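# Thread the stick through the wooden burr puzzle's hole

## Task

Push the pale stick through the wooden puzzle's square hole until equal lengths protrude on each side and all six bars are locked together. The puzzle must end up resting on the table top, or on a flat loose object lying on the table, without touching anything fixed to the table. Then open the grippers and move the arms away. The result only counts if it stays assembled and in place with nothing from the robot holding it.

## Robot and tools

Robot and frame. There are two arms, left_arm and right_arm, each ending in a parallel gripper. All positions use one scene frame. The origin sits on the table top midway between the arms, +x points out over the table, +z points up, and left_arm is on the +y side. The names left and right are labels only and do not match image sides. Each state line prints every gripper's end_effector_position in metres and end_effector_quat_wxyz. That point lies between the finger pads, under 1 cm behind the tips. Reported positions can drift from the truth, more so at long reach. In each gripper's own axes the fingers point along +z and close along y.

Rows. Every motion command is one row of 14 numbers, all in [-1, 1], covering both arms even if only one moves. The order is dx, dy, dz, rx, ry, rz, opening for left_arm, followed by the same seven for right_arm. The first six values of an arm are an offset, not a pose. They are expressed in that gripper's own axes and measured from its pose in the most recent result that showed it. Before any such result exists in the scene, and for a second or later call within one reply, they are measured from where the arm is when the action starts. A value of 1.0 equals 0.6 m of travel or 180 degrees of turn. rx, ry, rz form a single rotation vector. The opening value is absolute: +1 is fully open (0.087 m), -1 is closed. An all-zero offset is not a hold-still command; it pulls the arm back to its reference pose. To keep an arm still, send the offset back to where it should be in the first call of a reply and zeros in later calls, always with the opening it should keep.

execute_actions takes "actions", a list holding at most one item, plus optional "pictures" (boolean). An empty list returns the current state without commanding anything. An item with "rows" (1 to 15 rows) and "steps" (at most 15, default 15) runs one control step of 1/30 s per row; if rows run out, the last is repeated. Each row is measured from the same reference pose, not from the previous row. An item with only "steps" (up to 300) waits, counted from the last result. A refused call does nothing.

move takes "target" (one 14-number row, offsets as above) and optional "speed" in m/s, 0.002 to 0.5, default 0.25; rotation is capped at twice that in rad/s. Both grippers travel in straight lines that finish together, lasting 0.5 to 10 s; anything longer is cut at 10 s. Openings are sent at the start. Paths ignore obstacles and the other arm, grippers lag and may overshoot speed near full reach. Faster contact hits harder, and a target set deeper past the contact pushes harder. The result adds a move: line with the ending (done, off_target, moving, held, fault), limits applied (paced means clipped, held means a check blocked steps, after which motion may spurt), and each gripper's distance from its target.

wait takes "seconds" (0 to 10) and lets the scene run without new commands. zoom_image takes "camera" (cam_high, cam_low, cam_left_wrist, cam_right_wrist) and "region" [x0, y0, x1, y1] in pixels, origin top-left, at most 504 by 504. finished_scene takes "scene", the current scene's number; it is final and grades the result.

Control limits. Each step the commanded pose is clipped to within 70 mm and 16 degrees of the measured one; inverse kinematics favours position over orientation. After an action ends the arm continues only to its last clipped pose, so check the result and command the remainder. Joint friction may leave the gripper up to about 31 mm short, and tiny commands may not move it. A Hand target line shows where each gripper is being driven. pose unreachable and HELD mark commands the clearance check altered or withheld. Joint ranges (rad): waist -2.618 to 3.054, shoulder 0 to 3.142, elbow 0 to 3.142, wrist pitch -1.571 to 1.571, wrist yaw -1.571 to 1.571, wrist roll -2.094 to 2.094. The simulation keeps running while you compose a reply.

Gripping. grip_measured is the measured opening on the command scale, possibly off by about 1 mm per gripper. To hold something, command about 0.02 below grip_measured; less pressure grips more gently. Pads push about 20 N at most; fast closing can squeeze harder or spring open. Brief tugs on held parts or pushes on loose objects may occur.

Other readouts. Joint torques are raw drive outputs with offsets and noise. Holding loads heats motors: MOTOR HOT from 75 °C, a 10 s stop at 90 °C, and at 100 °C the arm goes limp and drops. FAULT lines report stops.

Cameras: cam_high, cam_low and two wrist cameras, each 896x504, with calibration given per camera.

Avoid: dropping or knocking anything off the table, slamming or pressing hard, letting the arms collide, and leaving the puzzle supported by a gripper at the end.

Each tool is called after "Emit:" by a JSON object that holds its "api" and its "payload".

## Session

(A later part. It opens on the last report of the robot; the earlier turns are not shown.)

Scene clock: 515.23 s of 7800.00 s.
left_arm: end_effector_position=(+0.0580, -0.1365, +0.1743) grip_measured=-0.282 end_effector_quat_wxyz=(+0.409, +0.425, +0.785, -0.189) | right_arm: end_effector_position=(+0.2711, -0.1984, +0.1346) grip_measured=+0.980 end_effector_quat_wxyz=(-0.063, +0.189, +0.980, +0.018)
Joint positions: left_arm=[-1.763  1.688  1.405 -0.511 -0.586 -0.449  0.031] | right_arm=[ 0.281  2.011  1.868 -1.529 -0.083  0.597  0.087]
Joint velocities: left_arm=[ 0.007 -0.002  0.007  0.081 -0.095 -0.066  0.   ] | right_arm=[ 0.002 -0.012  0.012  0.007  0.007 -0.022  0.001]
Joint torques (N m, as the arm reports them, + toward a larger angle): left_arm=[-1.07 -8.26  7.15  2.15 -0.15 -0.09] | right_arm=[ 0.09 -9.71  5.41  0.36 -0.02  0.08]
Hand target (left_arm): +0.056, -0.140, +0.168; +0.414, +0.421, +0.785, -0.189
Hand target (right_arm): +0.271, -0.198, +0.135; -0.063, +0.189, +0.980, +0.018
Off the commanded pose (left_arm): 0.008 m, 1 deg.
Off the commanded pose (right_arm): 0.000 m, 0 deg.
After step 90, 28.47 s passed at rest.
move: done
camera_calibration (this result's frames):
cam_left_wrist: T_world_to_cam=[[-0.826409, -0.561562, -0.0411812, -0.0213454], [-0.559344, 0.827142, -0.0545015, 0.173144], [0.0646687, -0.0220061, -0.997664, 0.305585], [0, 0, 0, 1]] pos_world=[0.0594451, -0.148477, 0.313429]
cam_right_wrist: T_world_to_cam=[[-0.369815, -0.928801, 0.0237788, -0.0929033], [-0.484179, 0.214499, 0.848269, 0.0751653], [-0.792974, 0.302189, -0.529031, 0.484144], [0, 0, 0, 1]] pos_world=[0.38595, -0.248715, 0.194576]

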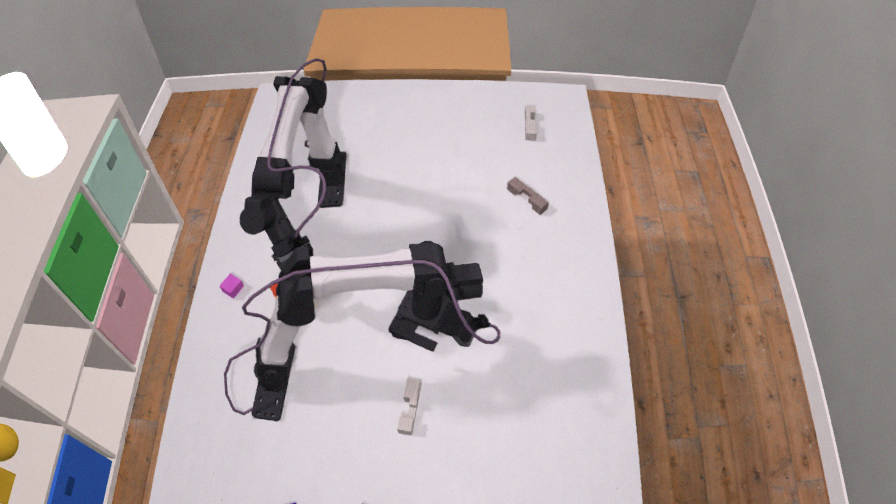

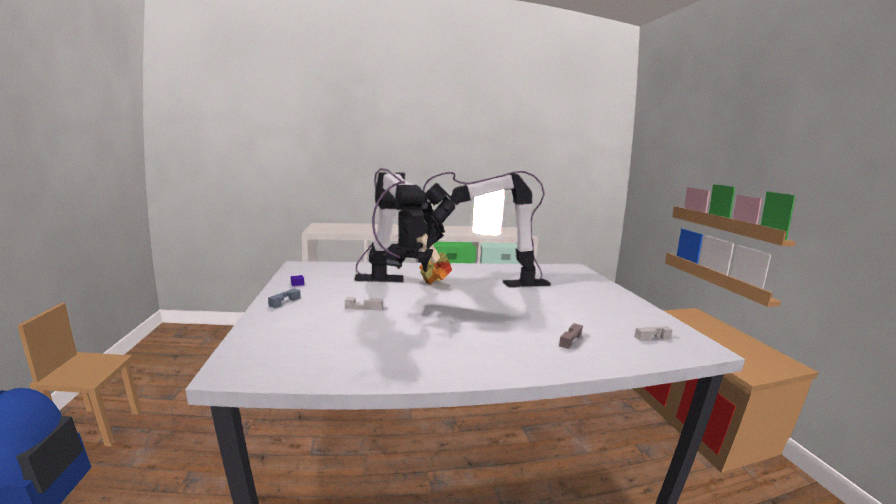

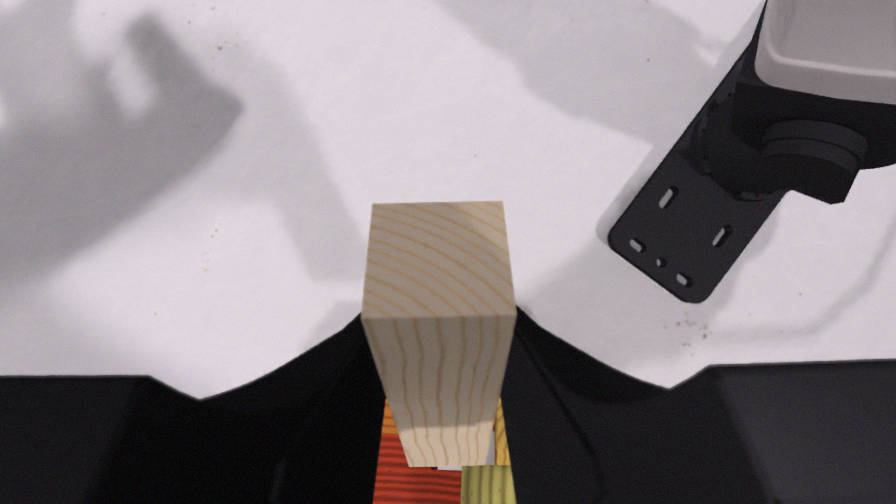

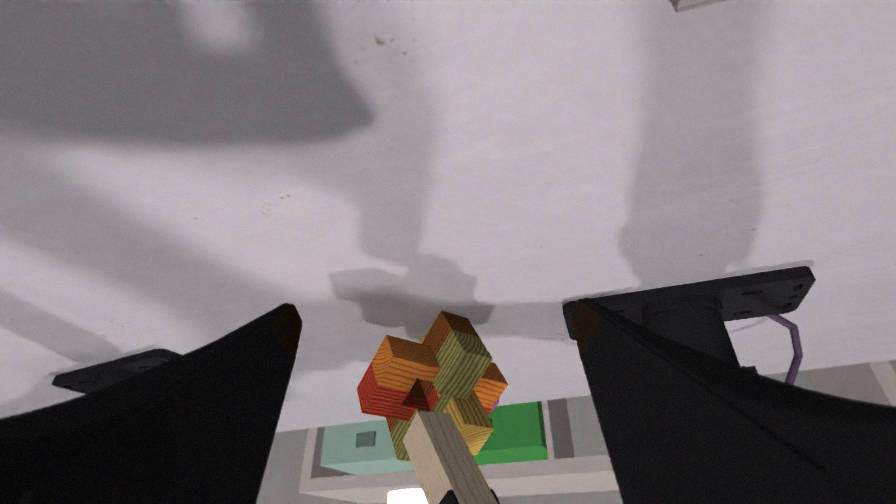

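Emit:
{"api": "zoom_image", "payload": {"camera": "cam_left_wrist", "region": [365, 384, 525, 504]}}

Emit:
{"api": "zoom_image", "payload": {"camera": "cam_right_wrist", "region": [370, 350, 524, 504]}}

Region (365, 384, 525, 504) of cam_left_wrist's 896x504 image, scaled by 3.150, with more detail than that image has; it fills the top 378 rows of this view, and the rest is white.

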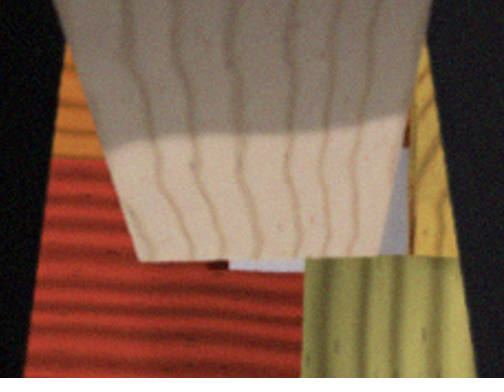

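Region (370, 350, 524, 504) of cam_right_wrist's 896x504 image, scaled by 3.273, with more detail than that image has.

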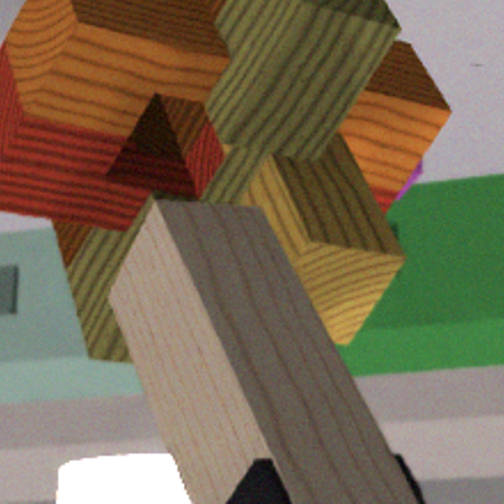

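Emit:
{"api": "move", "payload": {"target": [0.0,0.0,0.006,0.011,-0.017,-0.021,-0.35, 0,0,0,0,0,0,1], "speed": 0.02}}

Scene clock: 547.37 s of 7800.00 s.
left_arm: end_effector_position=(+0.0563, -0.1375, +0.1660) grip_measured=-0.282 end_effector_quat_wxyz=(+0.412, +0.415, +0.783, -0.210) | right_arm: end_effector_position=(+0.2711, -0.1984, +0.1346) grip_measured=+0.980 end_effector_quat_wxyz=(-0.063, +0.189, +0.980, +0.018)
Joint positions: left_arm=[-1.763  1.662  1.321 -0.41  -0.578 -0.456  0.031] | right_arm=[ 0.281  2.011  1.868 -1.529 -0.083  0.597  0.087]
Joint velocities: left_arm=[-0.017 -0.012 -0.017 -0.022 -0.095 -0.007 -0.001] | right_arm=[ 0.002 -0.007  0.002 -0.007 -0.037  0.066 -0.001]
Joint torques (N m, as the arm reports them, + toward a larger angle): left_arm=[  0.62 -10.61   6.92   2.25   0.03  -0.05] | right_arm=[-0.01 -9.52  5.27  0.38 -0.1   0.07]
Hand target (left_arm): +0.060, -0.139, +0.172; +0.416, +0.401, +0.784, -0.227
Hand target (right_arm): +0.271, -0.198, +0.135; -0.063, +0.189, +0.980, +0.018
Off the commanded pose (left_arm): 0.007 m, 3 deg.
Off the commanded pose (right_arm): 0.000 m, 0 deg.
After step 90, 26.70 s passed at rest.
move: off_target (left_arm)
camera_calibration (this result's frames):
cam_left_wrist: T_world_to_cam=[[-0.82803, -0.560678, -0.00253551, -0.0298165], [-0.558545, 0.825257, -0.0835387, 0.177016], [0.0489308, -0.0677564, -0.996501, 0.291846], [0, 0, 0, 1]] pos_world=[0.059902, -0.143027, 0.305537]
cam_right_wrist: T_world_to_cam=[[-0.369815, -0.928801, 0.0237788, -0.0929033], [-0.484179, 0.214499, 0.848269, 0.0751653], [-0.792974, 0.302189, -0.529031, 0.484144], [0, 0, 0, 1]] pos_world=[0.38595, -0.248715, 0.194576]

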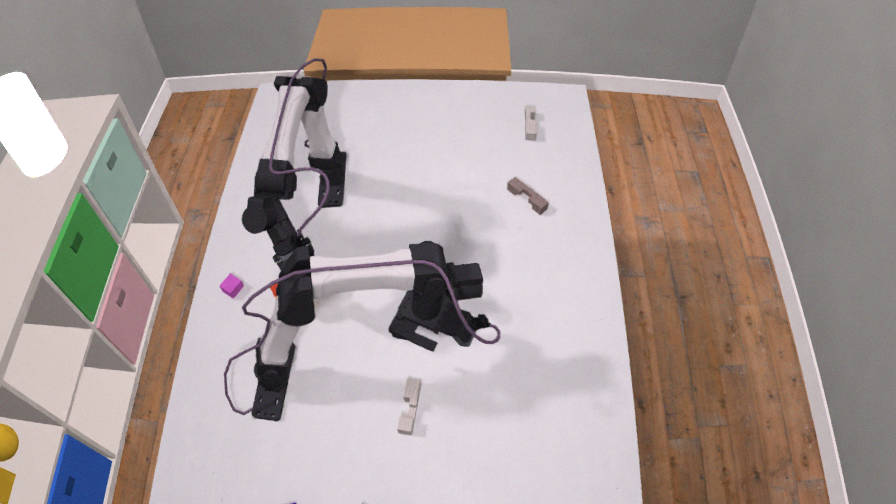

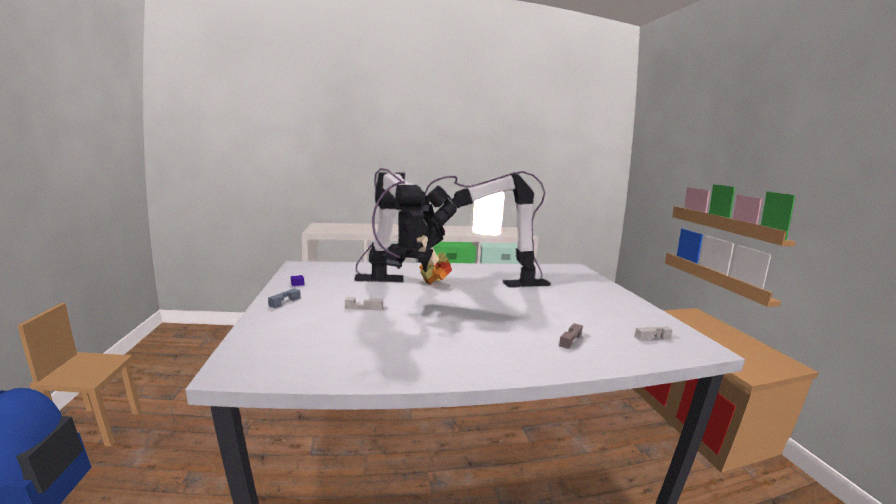

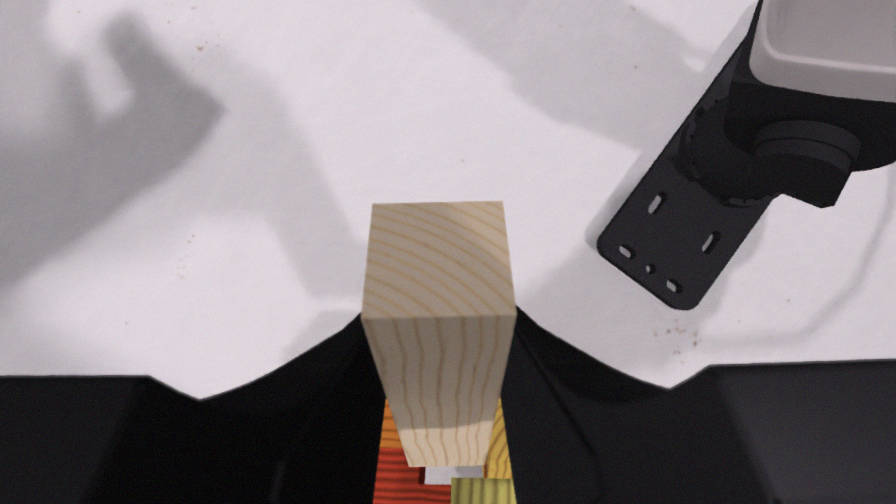

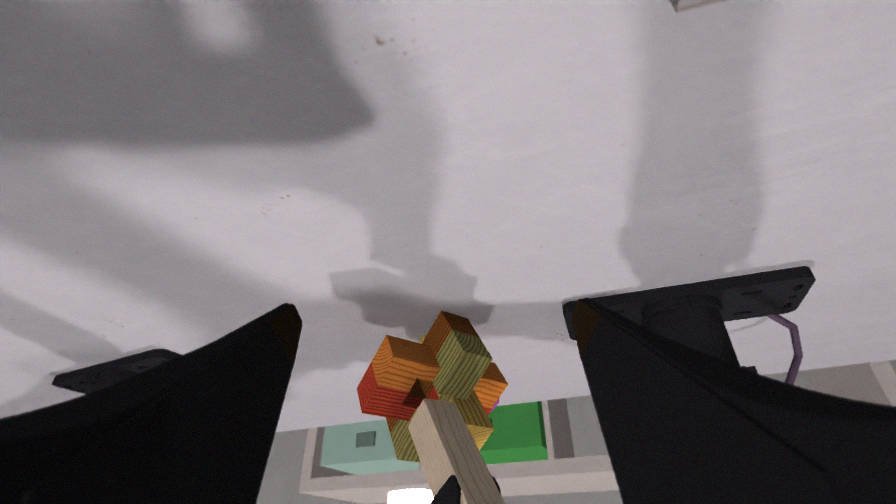

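Emit:
{"api": "execute_actions", "payload": {"actions": []}}

Scene clock: 565.07 s of 7800.00 s.
left_arm: end_effector_position=(+0.0561, -0.1380, +0.1664) grip_measured=-0.282 end_effector_quat_wxyz=(+0.412, +0.415, +0.783, -0.212) | right_arm: end_effector_position=(+0.2711, -0.1984, +0.1346) grip_measured=+0.980 end_effector_quat_wxyz=(-0.063, +0.189, +0.980, +0.018)
Joint positions: left_arm=[-1.763  1.662  1.321 -0.408 -0.577 -0.456  0.031] | right_arm=[ 0.281  2.011  1.868 -1.529 -0.083  0.597  0.087]
Joint velocities: left_arm=[ 0.032 -0.012 -0.027 -0.022  0.022 -0.037  0.   ] | right_arm=[-0.007  0.007  0.012 -0.081  0.007  0.007 -0.   ]
Joint torques (N m, as the arm reports them, + toward a larger angle): left_arm=[  0.76 -10.74   7.01   2.21   0.04  -0.04] | right_arm=[ 0.12 -9.71  5.25  0.35 -0.06  0.07]
Hand target (left_arm): +0.060, -0.139, +0.172; +0.416, +0.401, +0.784, -0.227
Hand target (right_arm): +0.271, -0.198, +0.135; -0.063, +0.189, +0.980, +0.018
Off the commanded pose (left_arm): 0.007 m, 2 deg.
Off the commanded pose (right_arm): 0.000 m, 0 deg.
Steps of this call (steps 1 to 90: nothing new was sent; then 14.70 s passed at rest). Readings (end_effector_position):
1: left_arm (+0.0562, -0.1376, +0.1661) | right_arm (+0.2711, -0.1984, +0.1346)
2: left_arm (+0.0562, -0.1377, +0.1662) | right_arm (+0.2711, -0.1984, +0.1346)
4: left_arm (+0.0562, -0.1378, +0.1663) | right_arm (+0.2711, -0.1984, +0.1346)
8: left_arm (+0.0562, -0.1379, +0.1664) | right_arm (+0.2711, -0.1984, +0.1346)
90: the state above
camera_calibration (this result's frames):
cam_left_wrist: T_world_to_cam=[[-0.828187, -0.560451, -0.000594006, -0.030481], [-0.558362, 0.825191, -0.0853841, 0.177684], [0.0483438, -0.0703823, -0.996348, 0.291824], [0, 0, 0, 1]] pos_world=[0.0598603, -0.143167, 0.305912]
cam_right_wrist: T_world_to_cam=[[-0.369815, -0.928801, 0.0237788, -0.0929033], [-0.484179, 0.214499, 0.848269, 0.0751653], [-0.792974, 0.302189, -0.529031, 0.484144], [0, 0, 0, 1]] pos_world=[0.38595, -0.248715, 0.194576]

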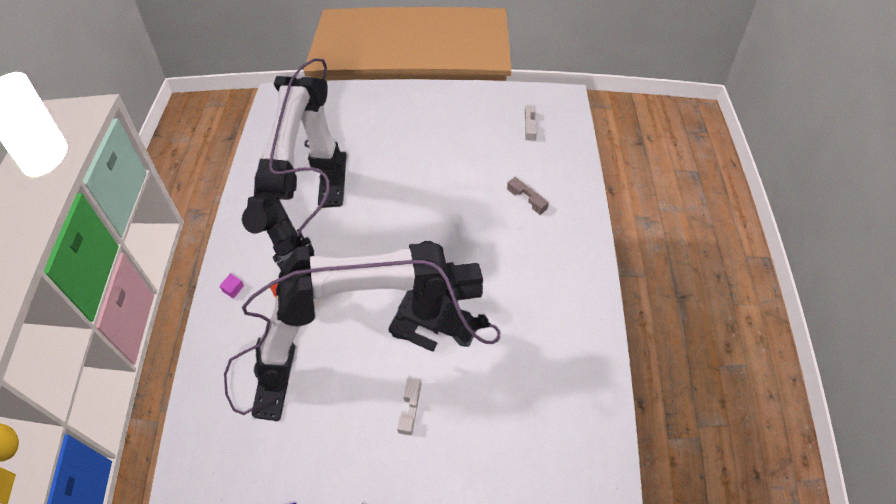

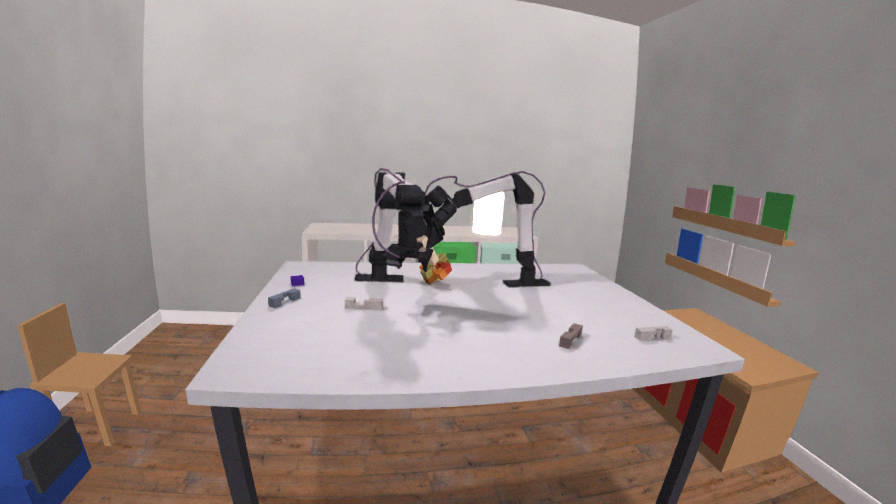

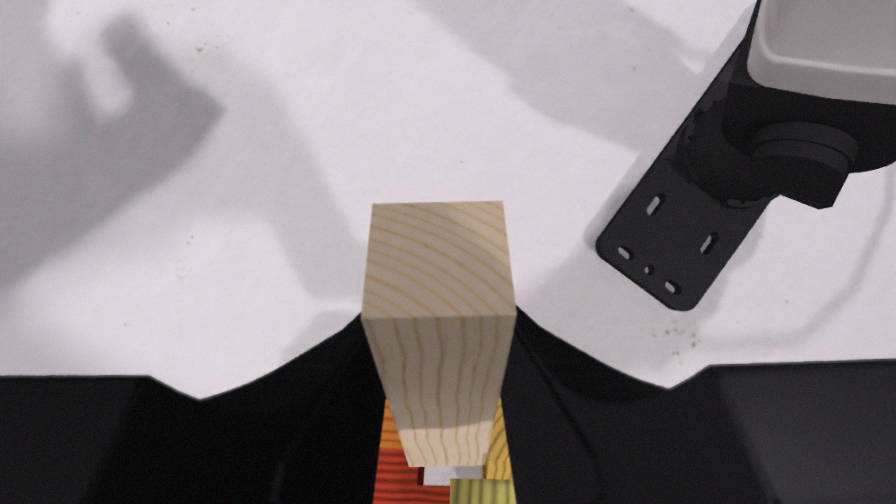

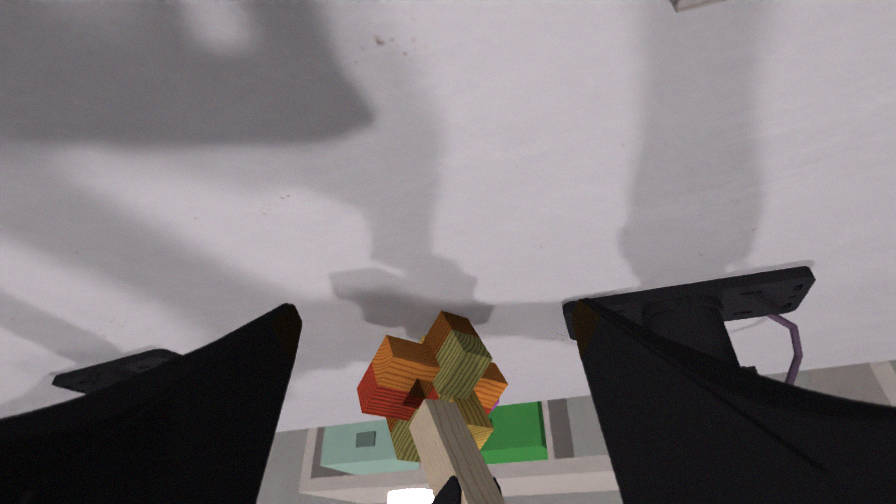

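Emit:
{"api": "zoom_image", "payload": {"camera": "cam_left_wrist", "region": [365, 384, 525, 504]}}

Emit:
{"api": "zoom_image", "payload": {"camera": "cam_right_wrist", "region": [340, 300, 540, 504]}}

Region (365, 384, 525, 504) of cam_left_wrist's 896x504 image, scaled by 3.150, with more detail than that image has; it fills the top 378 rows of this view, and the rest is white.

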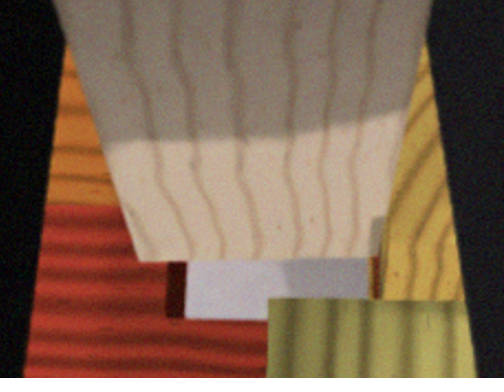

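Region (340, 300, 540, 504) of cam_right_wrist's 896x504 image, scaled by 2.471, with more detail than that image has; it fills the left 494 columns of this view, and the rest is white.

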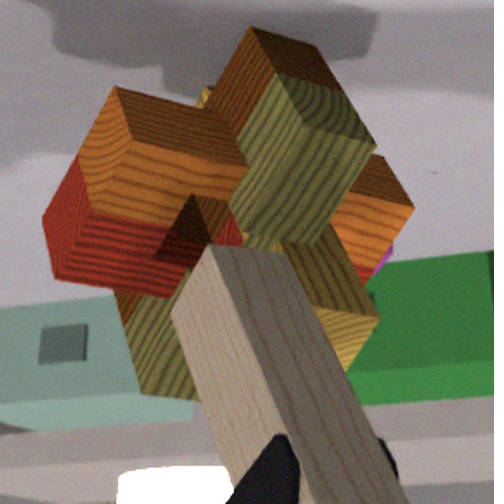

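Emit:
{"api": "move", "payload": {"target": [-0.003, -0.004, -0.004, 0.0026, -0.0076, -0.0106, -0.35, 0,0,0,0,0,0,1], "speed": 0.02}}

Emit:
{"api": "zoom_image", "payload": {"camera": "cam_left_wrist", "region": [365, 384, 525, 504]}}

Scene clock: 600.83 s of 7800.00 s.
left_arm: end_effector_position=(+0.0557, -0.1383, +0.1664) grip_measured=-0.282 end_effector_quat_wxyz=(+0.411, +0.409, +0.786, -0.214) | right_arm: end_effector_position=(+0.2711, -0.1984, +0.1346) grip_measured=+0.980 end_effector_quat_wxyz=(-0.063, +0.189, +0.980, +0.018)
Joint positions: left_arm=[-1.763  1.662  1.321 -0.407 -0.577 -0.469  0.031] | right_arm=[ 0.281  2.011  1.868 -1.529 -0.083  0.597  0.087]
Joint velocities: left_arm=[ 0.017  0.007 -0.017  0.022  0.022 -0.066  0.001] | right_arm=[ 0.007 -0.002 -0.007 -0.037 -0.066 -0.051 -0.001]
Joint torques (N m, as the arm reports them, + toward a larger angle): left_arm=[ -0.76 -10.27   6.7    2.22  -0.07  -0.12] | right_arm=[ 0.23 -9.68  5.4   0.41 -0.04  0.  ]
Hand target (left_arm): +0.054, -0.139, +0.169; +0.416, +0.401, +0.784, -0.226
Hand target (right_arm): +0.271, -0.198, +0.135; -0.063, +0.189, +0.980, +0.018
Off the commanded pose (left_arm): 0.003 m, 2 deg.
Off the commanded pose (right_arm): 0.000 m, 0 deg.
After step 90, 31.50 s passed at rest.
move: done
camera_calibration (this result's frames):
cam_left_wrist: T_world_to_cam=[[-0.823978, -0.566528, 0.0103113, -0.0339574], [-0.565199, 0.820483, -0.0857821, 0.177543], [0.0401377, -0.0765105, -0.996261, 0.291467], [0, 0, 0, 1]] pos_world=[0.0606683, -0.142609, 0.305957]
cam_right_wrist: T_world_to_cam=[[-0.369815, -0.928801, 0.0237788, -0.0929033], [-0.484179, 0.214499, 0.848269, 0.0751653], [-0.792974, 0.302189, -0.529031, 0.484144], [0, 0, 0, 1]] pos_world=[0.38595, -0.248715, 0.194576]

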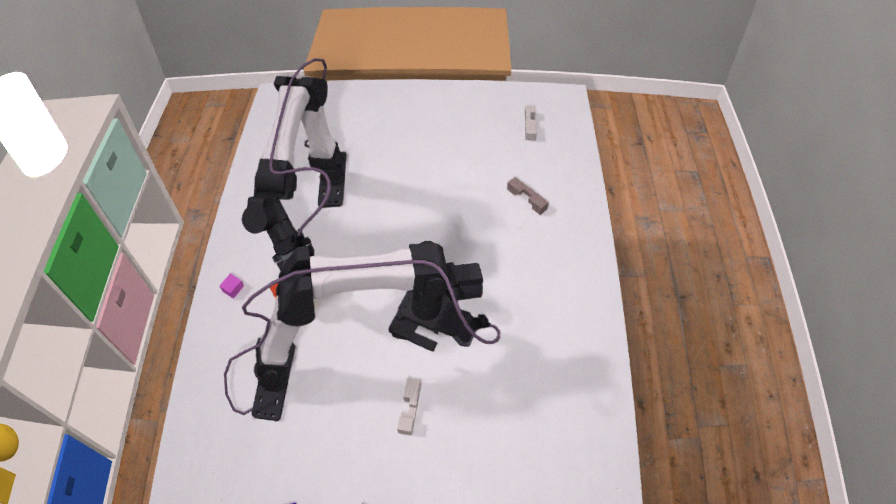

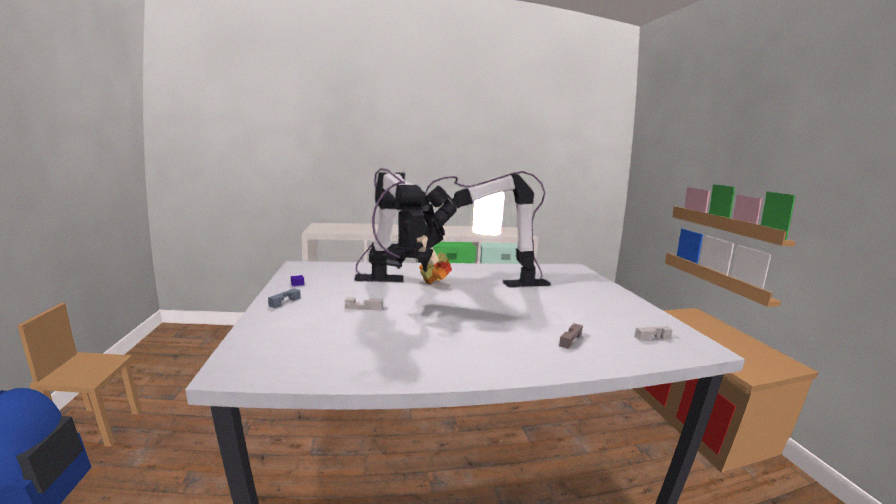

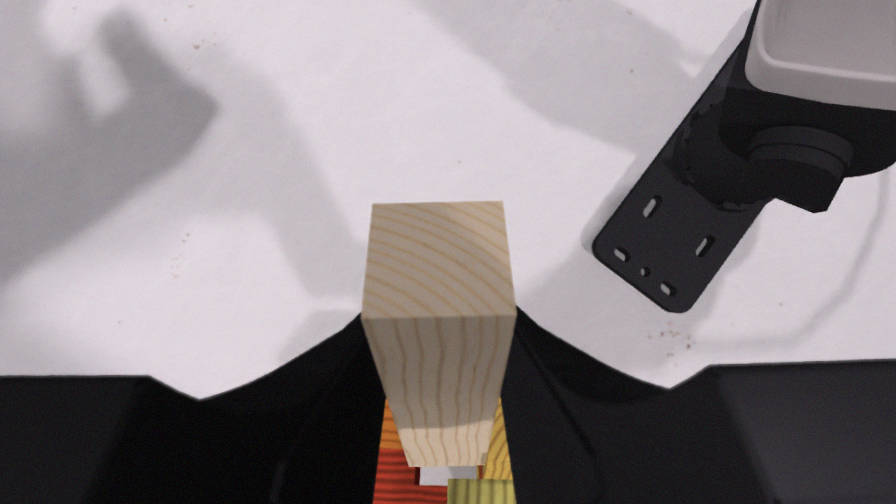

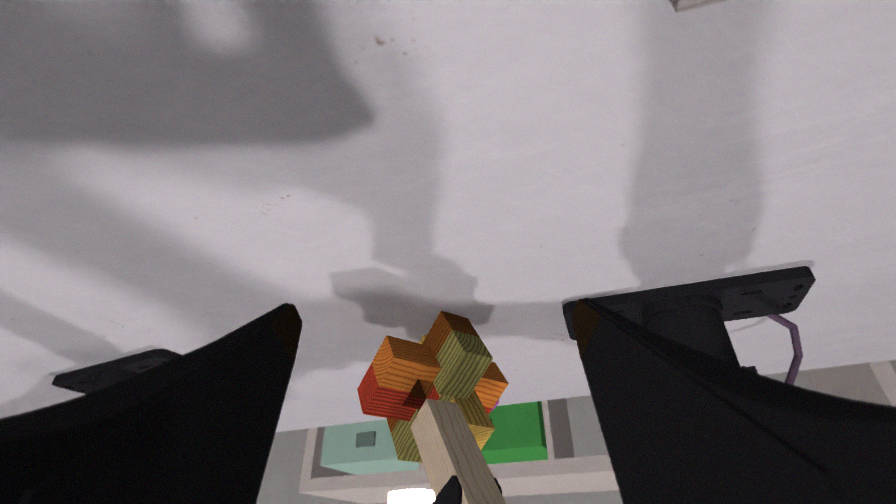

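Region (365, 384, 525, 504) of cam_left_wrist's 896x504 image, scaled by 3.150, with more detail than that image has; it fills the top 378 rows of this view, and the rest is white.

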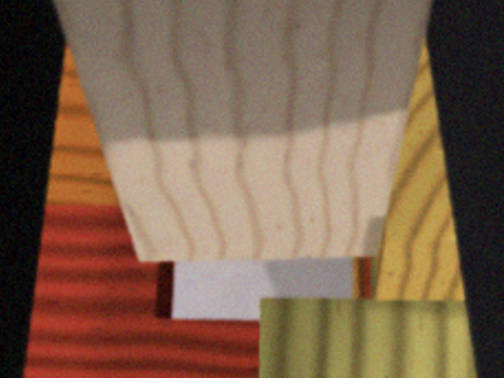

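Emit:
{"api": "move", "payload": {"target": [0.0084, -0.0046, -0.0093, 0, 0, 0, -0.35, 0,0,0,0,0,0,1], "speed": 0.02}}

Emit:
{"api": "zoom_image", "payload": {"camera": "cam_left_wrist", "region": [365, 384, 525, 504]}}

Scene clock: 618.73 s of 7800.00 s.
left_arm: end_effector_position=(+0.0519, -0.1383, +0.1666) grip_measured=-0.282 end_effector_quat_wxyz=(+0.411, +0.411, +0.784, -0.216) | right_arm: end_effector_position=(+0.2711, -0.1984, +0.1346) grip_measured=+0.980 end_effector_quat_wxyz=(-0.063, +0.189, +0.980, +0.018)
Joint positions: left_arm=[-1.773  1.662  1.321 -0.408 -0.583 -0.472  0.031] | right_arm=[ 0.281  2.011  1.868 -1.529 -0.083  0.597  0.087]
Joint velocities: left_arm=[-0.012  0.012  0.012 -0.022 -0.066 -0.037 -0.001] | right_arm=[ 0.002 -0.012 -0.007  0.066 -0.007 -0.022 -0.   ]
Joint torques (N m, as the arm reports them, + toward a larger angle): left_arm=[-1.5  -9.87  7.32  1.9  -0.06 -0.13] | right_arm=[ 0.04 -9.68  5.42  0.35  0.01  0.06]
Hand target (left_arm): +0.049, -0.134, +0.165; +0.411, +0.410, +0.786, -0.215
Hand target (right_arm): +0.271, -0.198, +0.135; -0.063, +0.189, +0.980, +0.018
Off the commanded pose (left_arm): 0.005 m, 0 deg.
Off the commanded pose (right_arm): 0.000 m, 0 deg.
After step 90, 14.20 s passed at rest.
move: done
camera_calibration (this result's frames):
cam_left_wrist: T_world_to_cam=[[-0.826619, -0.56268, 0.00958888, -0.0363024], [-0.561236, 0.823004, -0.0876238, 0.175852], [0.0414125, -0.0778132, -0.996107, 0.291529], [0, 0, 0, 1]] pos_world=[0.0566134, -0.142469, 0.306152]
cam_right_wrist: T_world_to_cam=[[-0.369815, -0.928801, 0.0237788, -0.0929033], [-0.484179, 0.214499, 0.848269, 0.0751653], [-0.792974, 0.302189, -0.529031, 0.484144], [0, 0, 0, 1]] pos_world=[0.38595, -0.248715, 0.194576]

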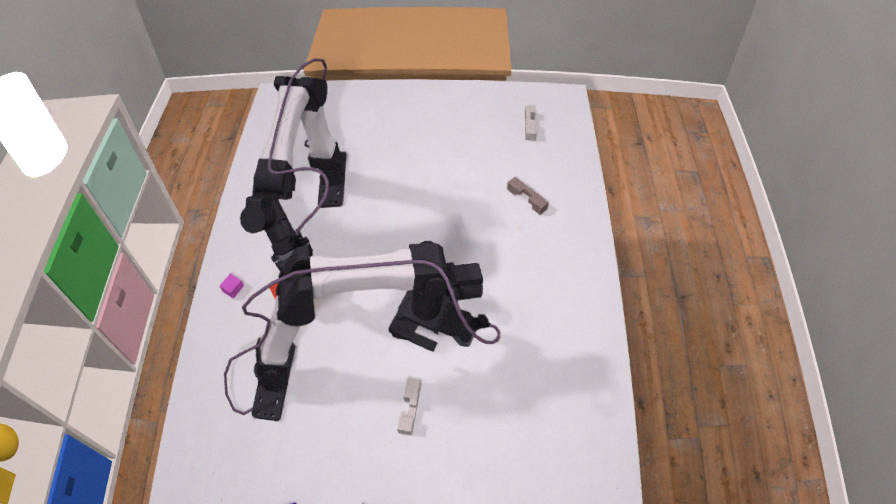

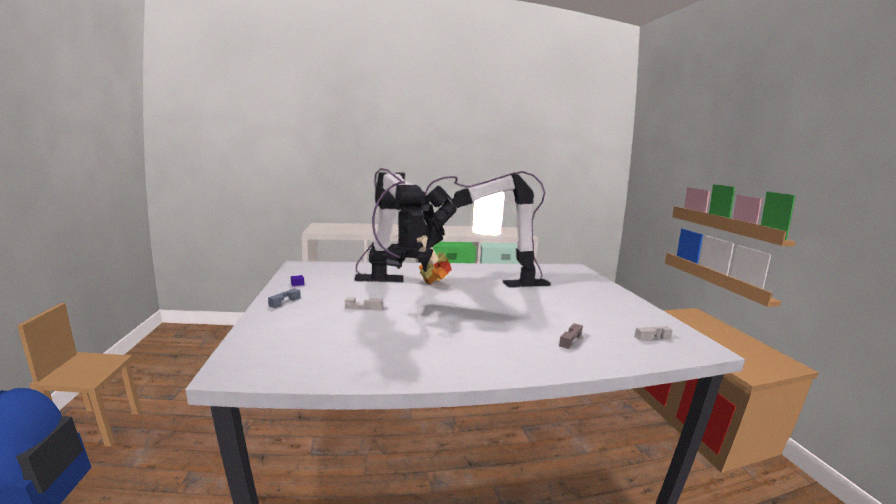

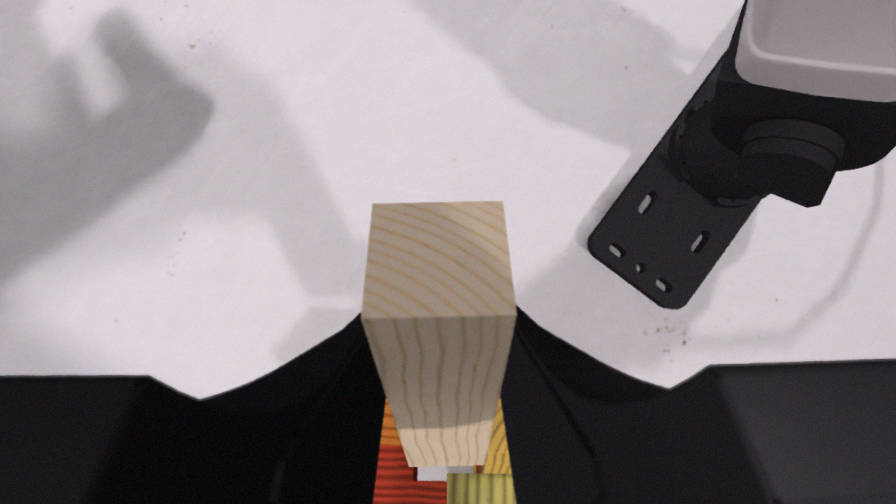

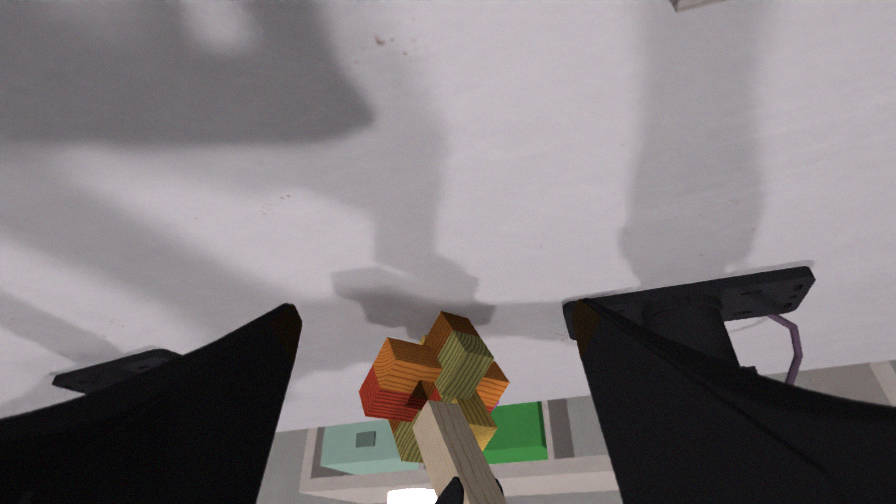

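Region (365, 384, 525, 504) of cam_left_wrist's 896x504 image, scaled by 3.150, with more detail than that image has; it fills the top 378 rows of this view, and the rest is white.

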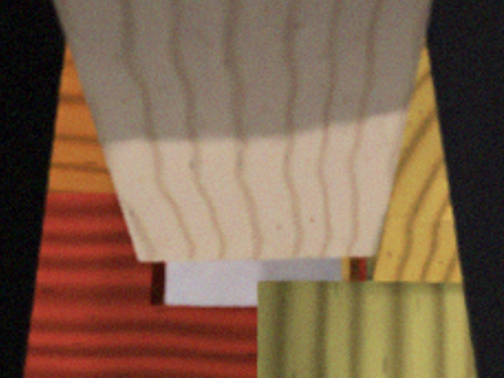

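Emit:
{"api": "move", "payload": {"target": [0.019, -0.004, -0.0035, 0, 0, 0, -0.35, 0,0,0,0,0,0,1], "speed": 0.015}}

Emit:
{"api": "zoom_image", "payload": {"camera": "cam_left_wrist", "region": [365, 384, 525, 504]}}

Scene clock: 639.63 s of 7800.00 s.
left_arm: end_effector_position=(+0.0495, -0.1334, +0.1579) grip_measured=-0.282 end_effector_quat_wxyz=(+0.409, +0.416, +0.785, -0.207) | right_arm: end_effector_position=(+0.2711, -0.1984, +0.1346) grip_measured=+0.980 end_effector_quat_wxyz=(-0.063, +0.189, +0.980, +0.018)
Joint positions: left_arm=[-1.783  1.662  1.298 -0.409 -0.59  -0.478  0.031] | right_arm=[ 0.281  2.011  1.868 -1.529 -0.083  0.597  0.087]
Joint velocities: left_arm=[-0.007  0.002 -0.012 -0.066 -0.022 -0.051  0.001] | right_arm=[-0.017 -0.007 -0.012  0.007  0.037 -0.022  0.   ]
Joint torques (N m, as the arm reports them, + toward a larger angle): left_arm=[-1.34 -9.64  6.82  2.06 -0.01 -0.09] | right_arm=[-0.03 -9.74  5.32  0.38 -0.05  0.05]
Hand target (left_arm): +0.046, -0.133, +0.158; +0.411, +0.411, +0.785, -0.215
Hand target (right_arm): +0.271, -0.198, +0.135; -0.063, +0.189, +0.980, +0.018
Off the commanded pose (left_arm): 0.004 m, 1 deg.
Off the commanded pose (right_arm): 0.000 m, 0 deg.
After step 90, 16.90 s passed at rest.
move: done
camera_calibration (this result's frames):
cam_left_wrist: T_world_to_cam=[[-0.827099, -0.562029, -0.00552203, -0.0329261], [-0.560185, 0.825107, -0.0734197, 0.167671], [0.0458202, -0.057632, -0.997286, 0.286024], [0, 0, 0, 1]] pos_world=[0.0535881, -0.140368, 0.297376]
cam_right_wrist: T_world_to_cam=[[-0.369815, -0.928801, 0.0237788, -0.0929033], [-0.484179, 0.214499, 0.848269, 0.0751653], [-0.792974, 0.302189, -0.529031, 0.484144], [0, 0, 0, 1]] pos_world=[0.38595, -0.248715, 0.194576]

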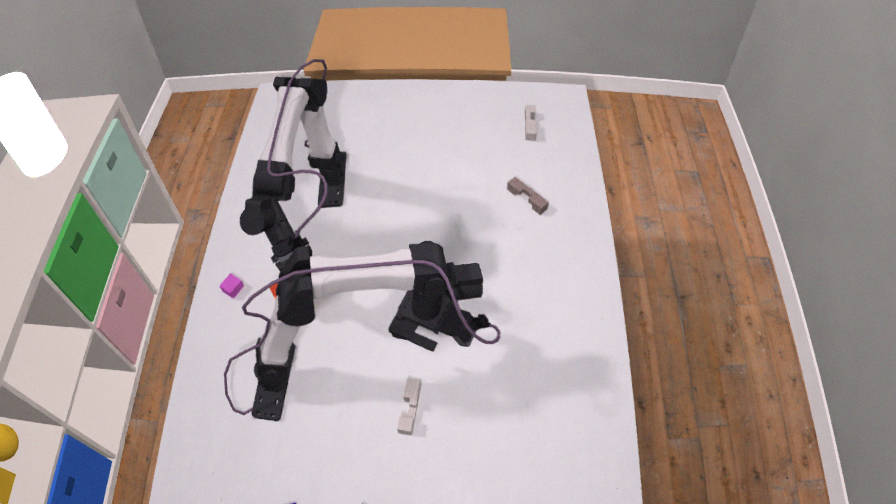

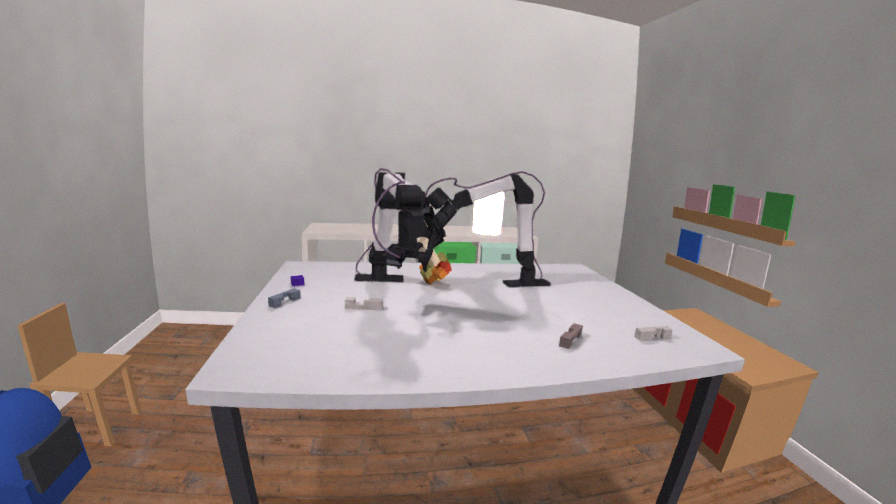

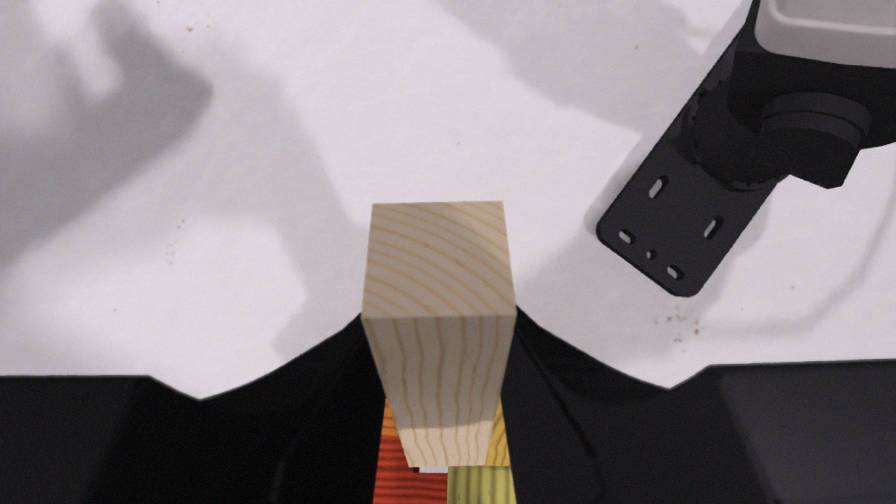

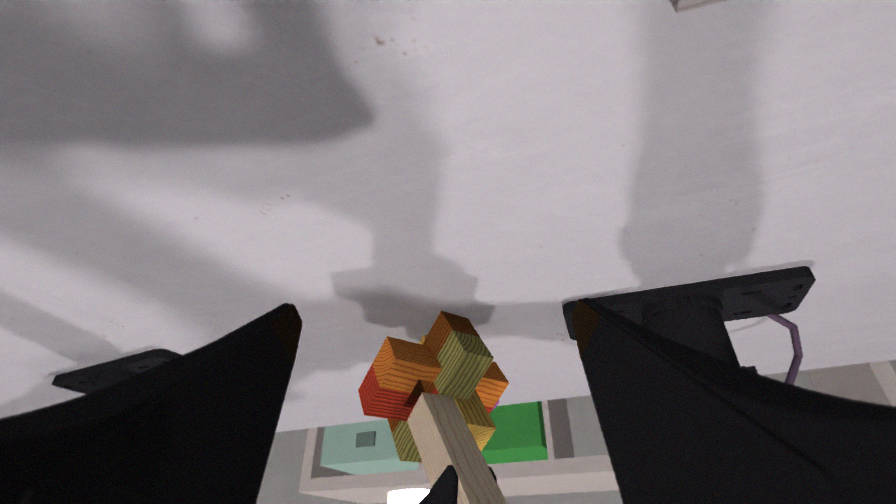

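Region (365, 384, 525, 504) of cam_left_wrist's 896x504 image, scaled by 3.150, with more detail than that image has; it fills the top 378 rows of this view, and the rest is white.

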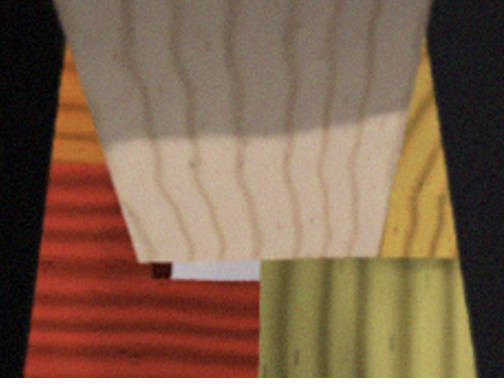

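Emit:
{"api": "zoom_image", "payload": {"camera": "cam_right_wrist", "region": [380, 350, 520, 480]}}

Region (380, 350, 520, 480) of cam_right_wrist's 896x504 image, scaled by 3.600, with more detail than that image has; it fills the top 468 rows of this view, and the rest is white.

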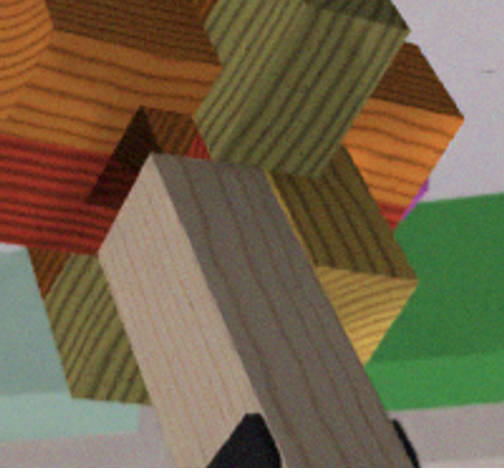

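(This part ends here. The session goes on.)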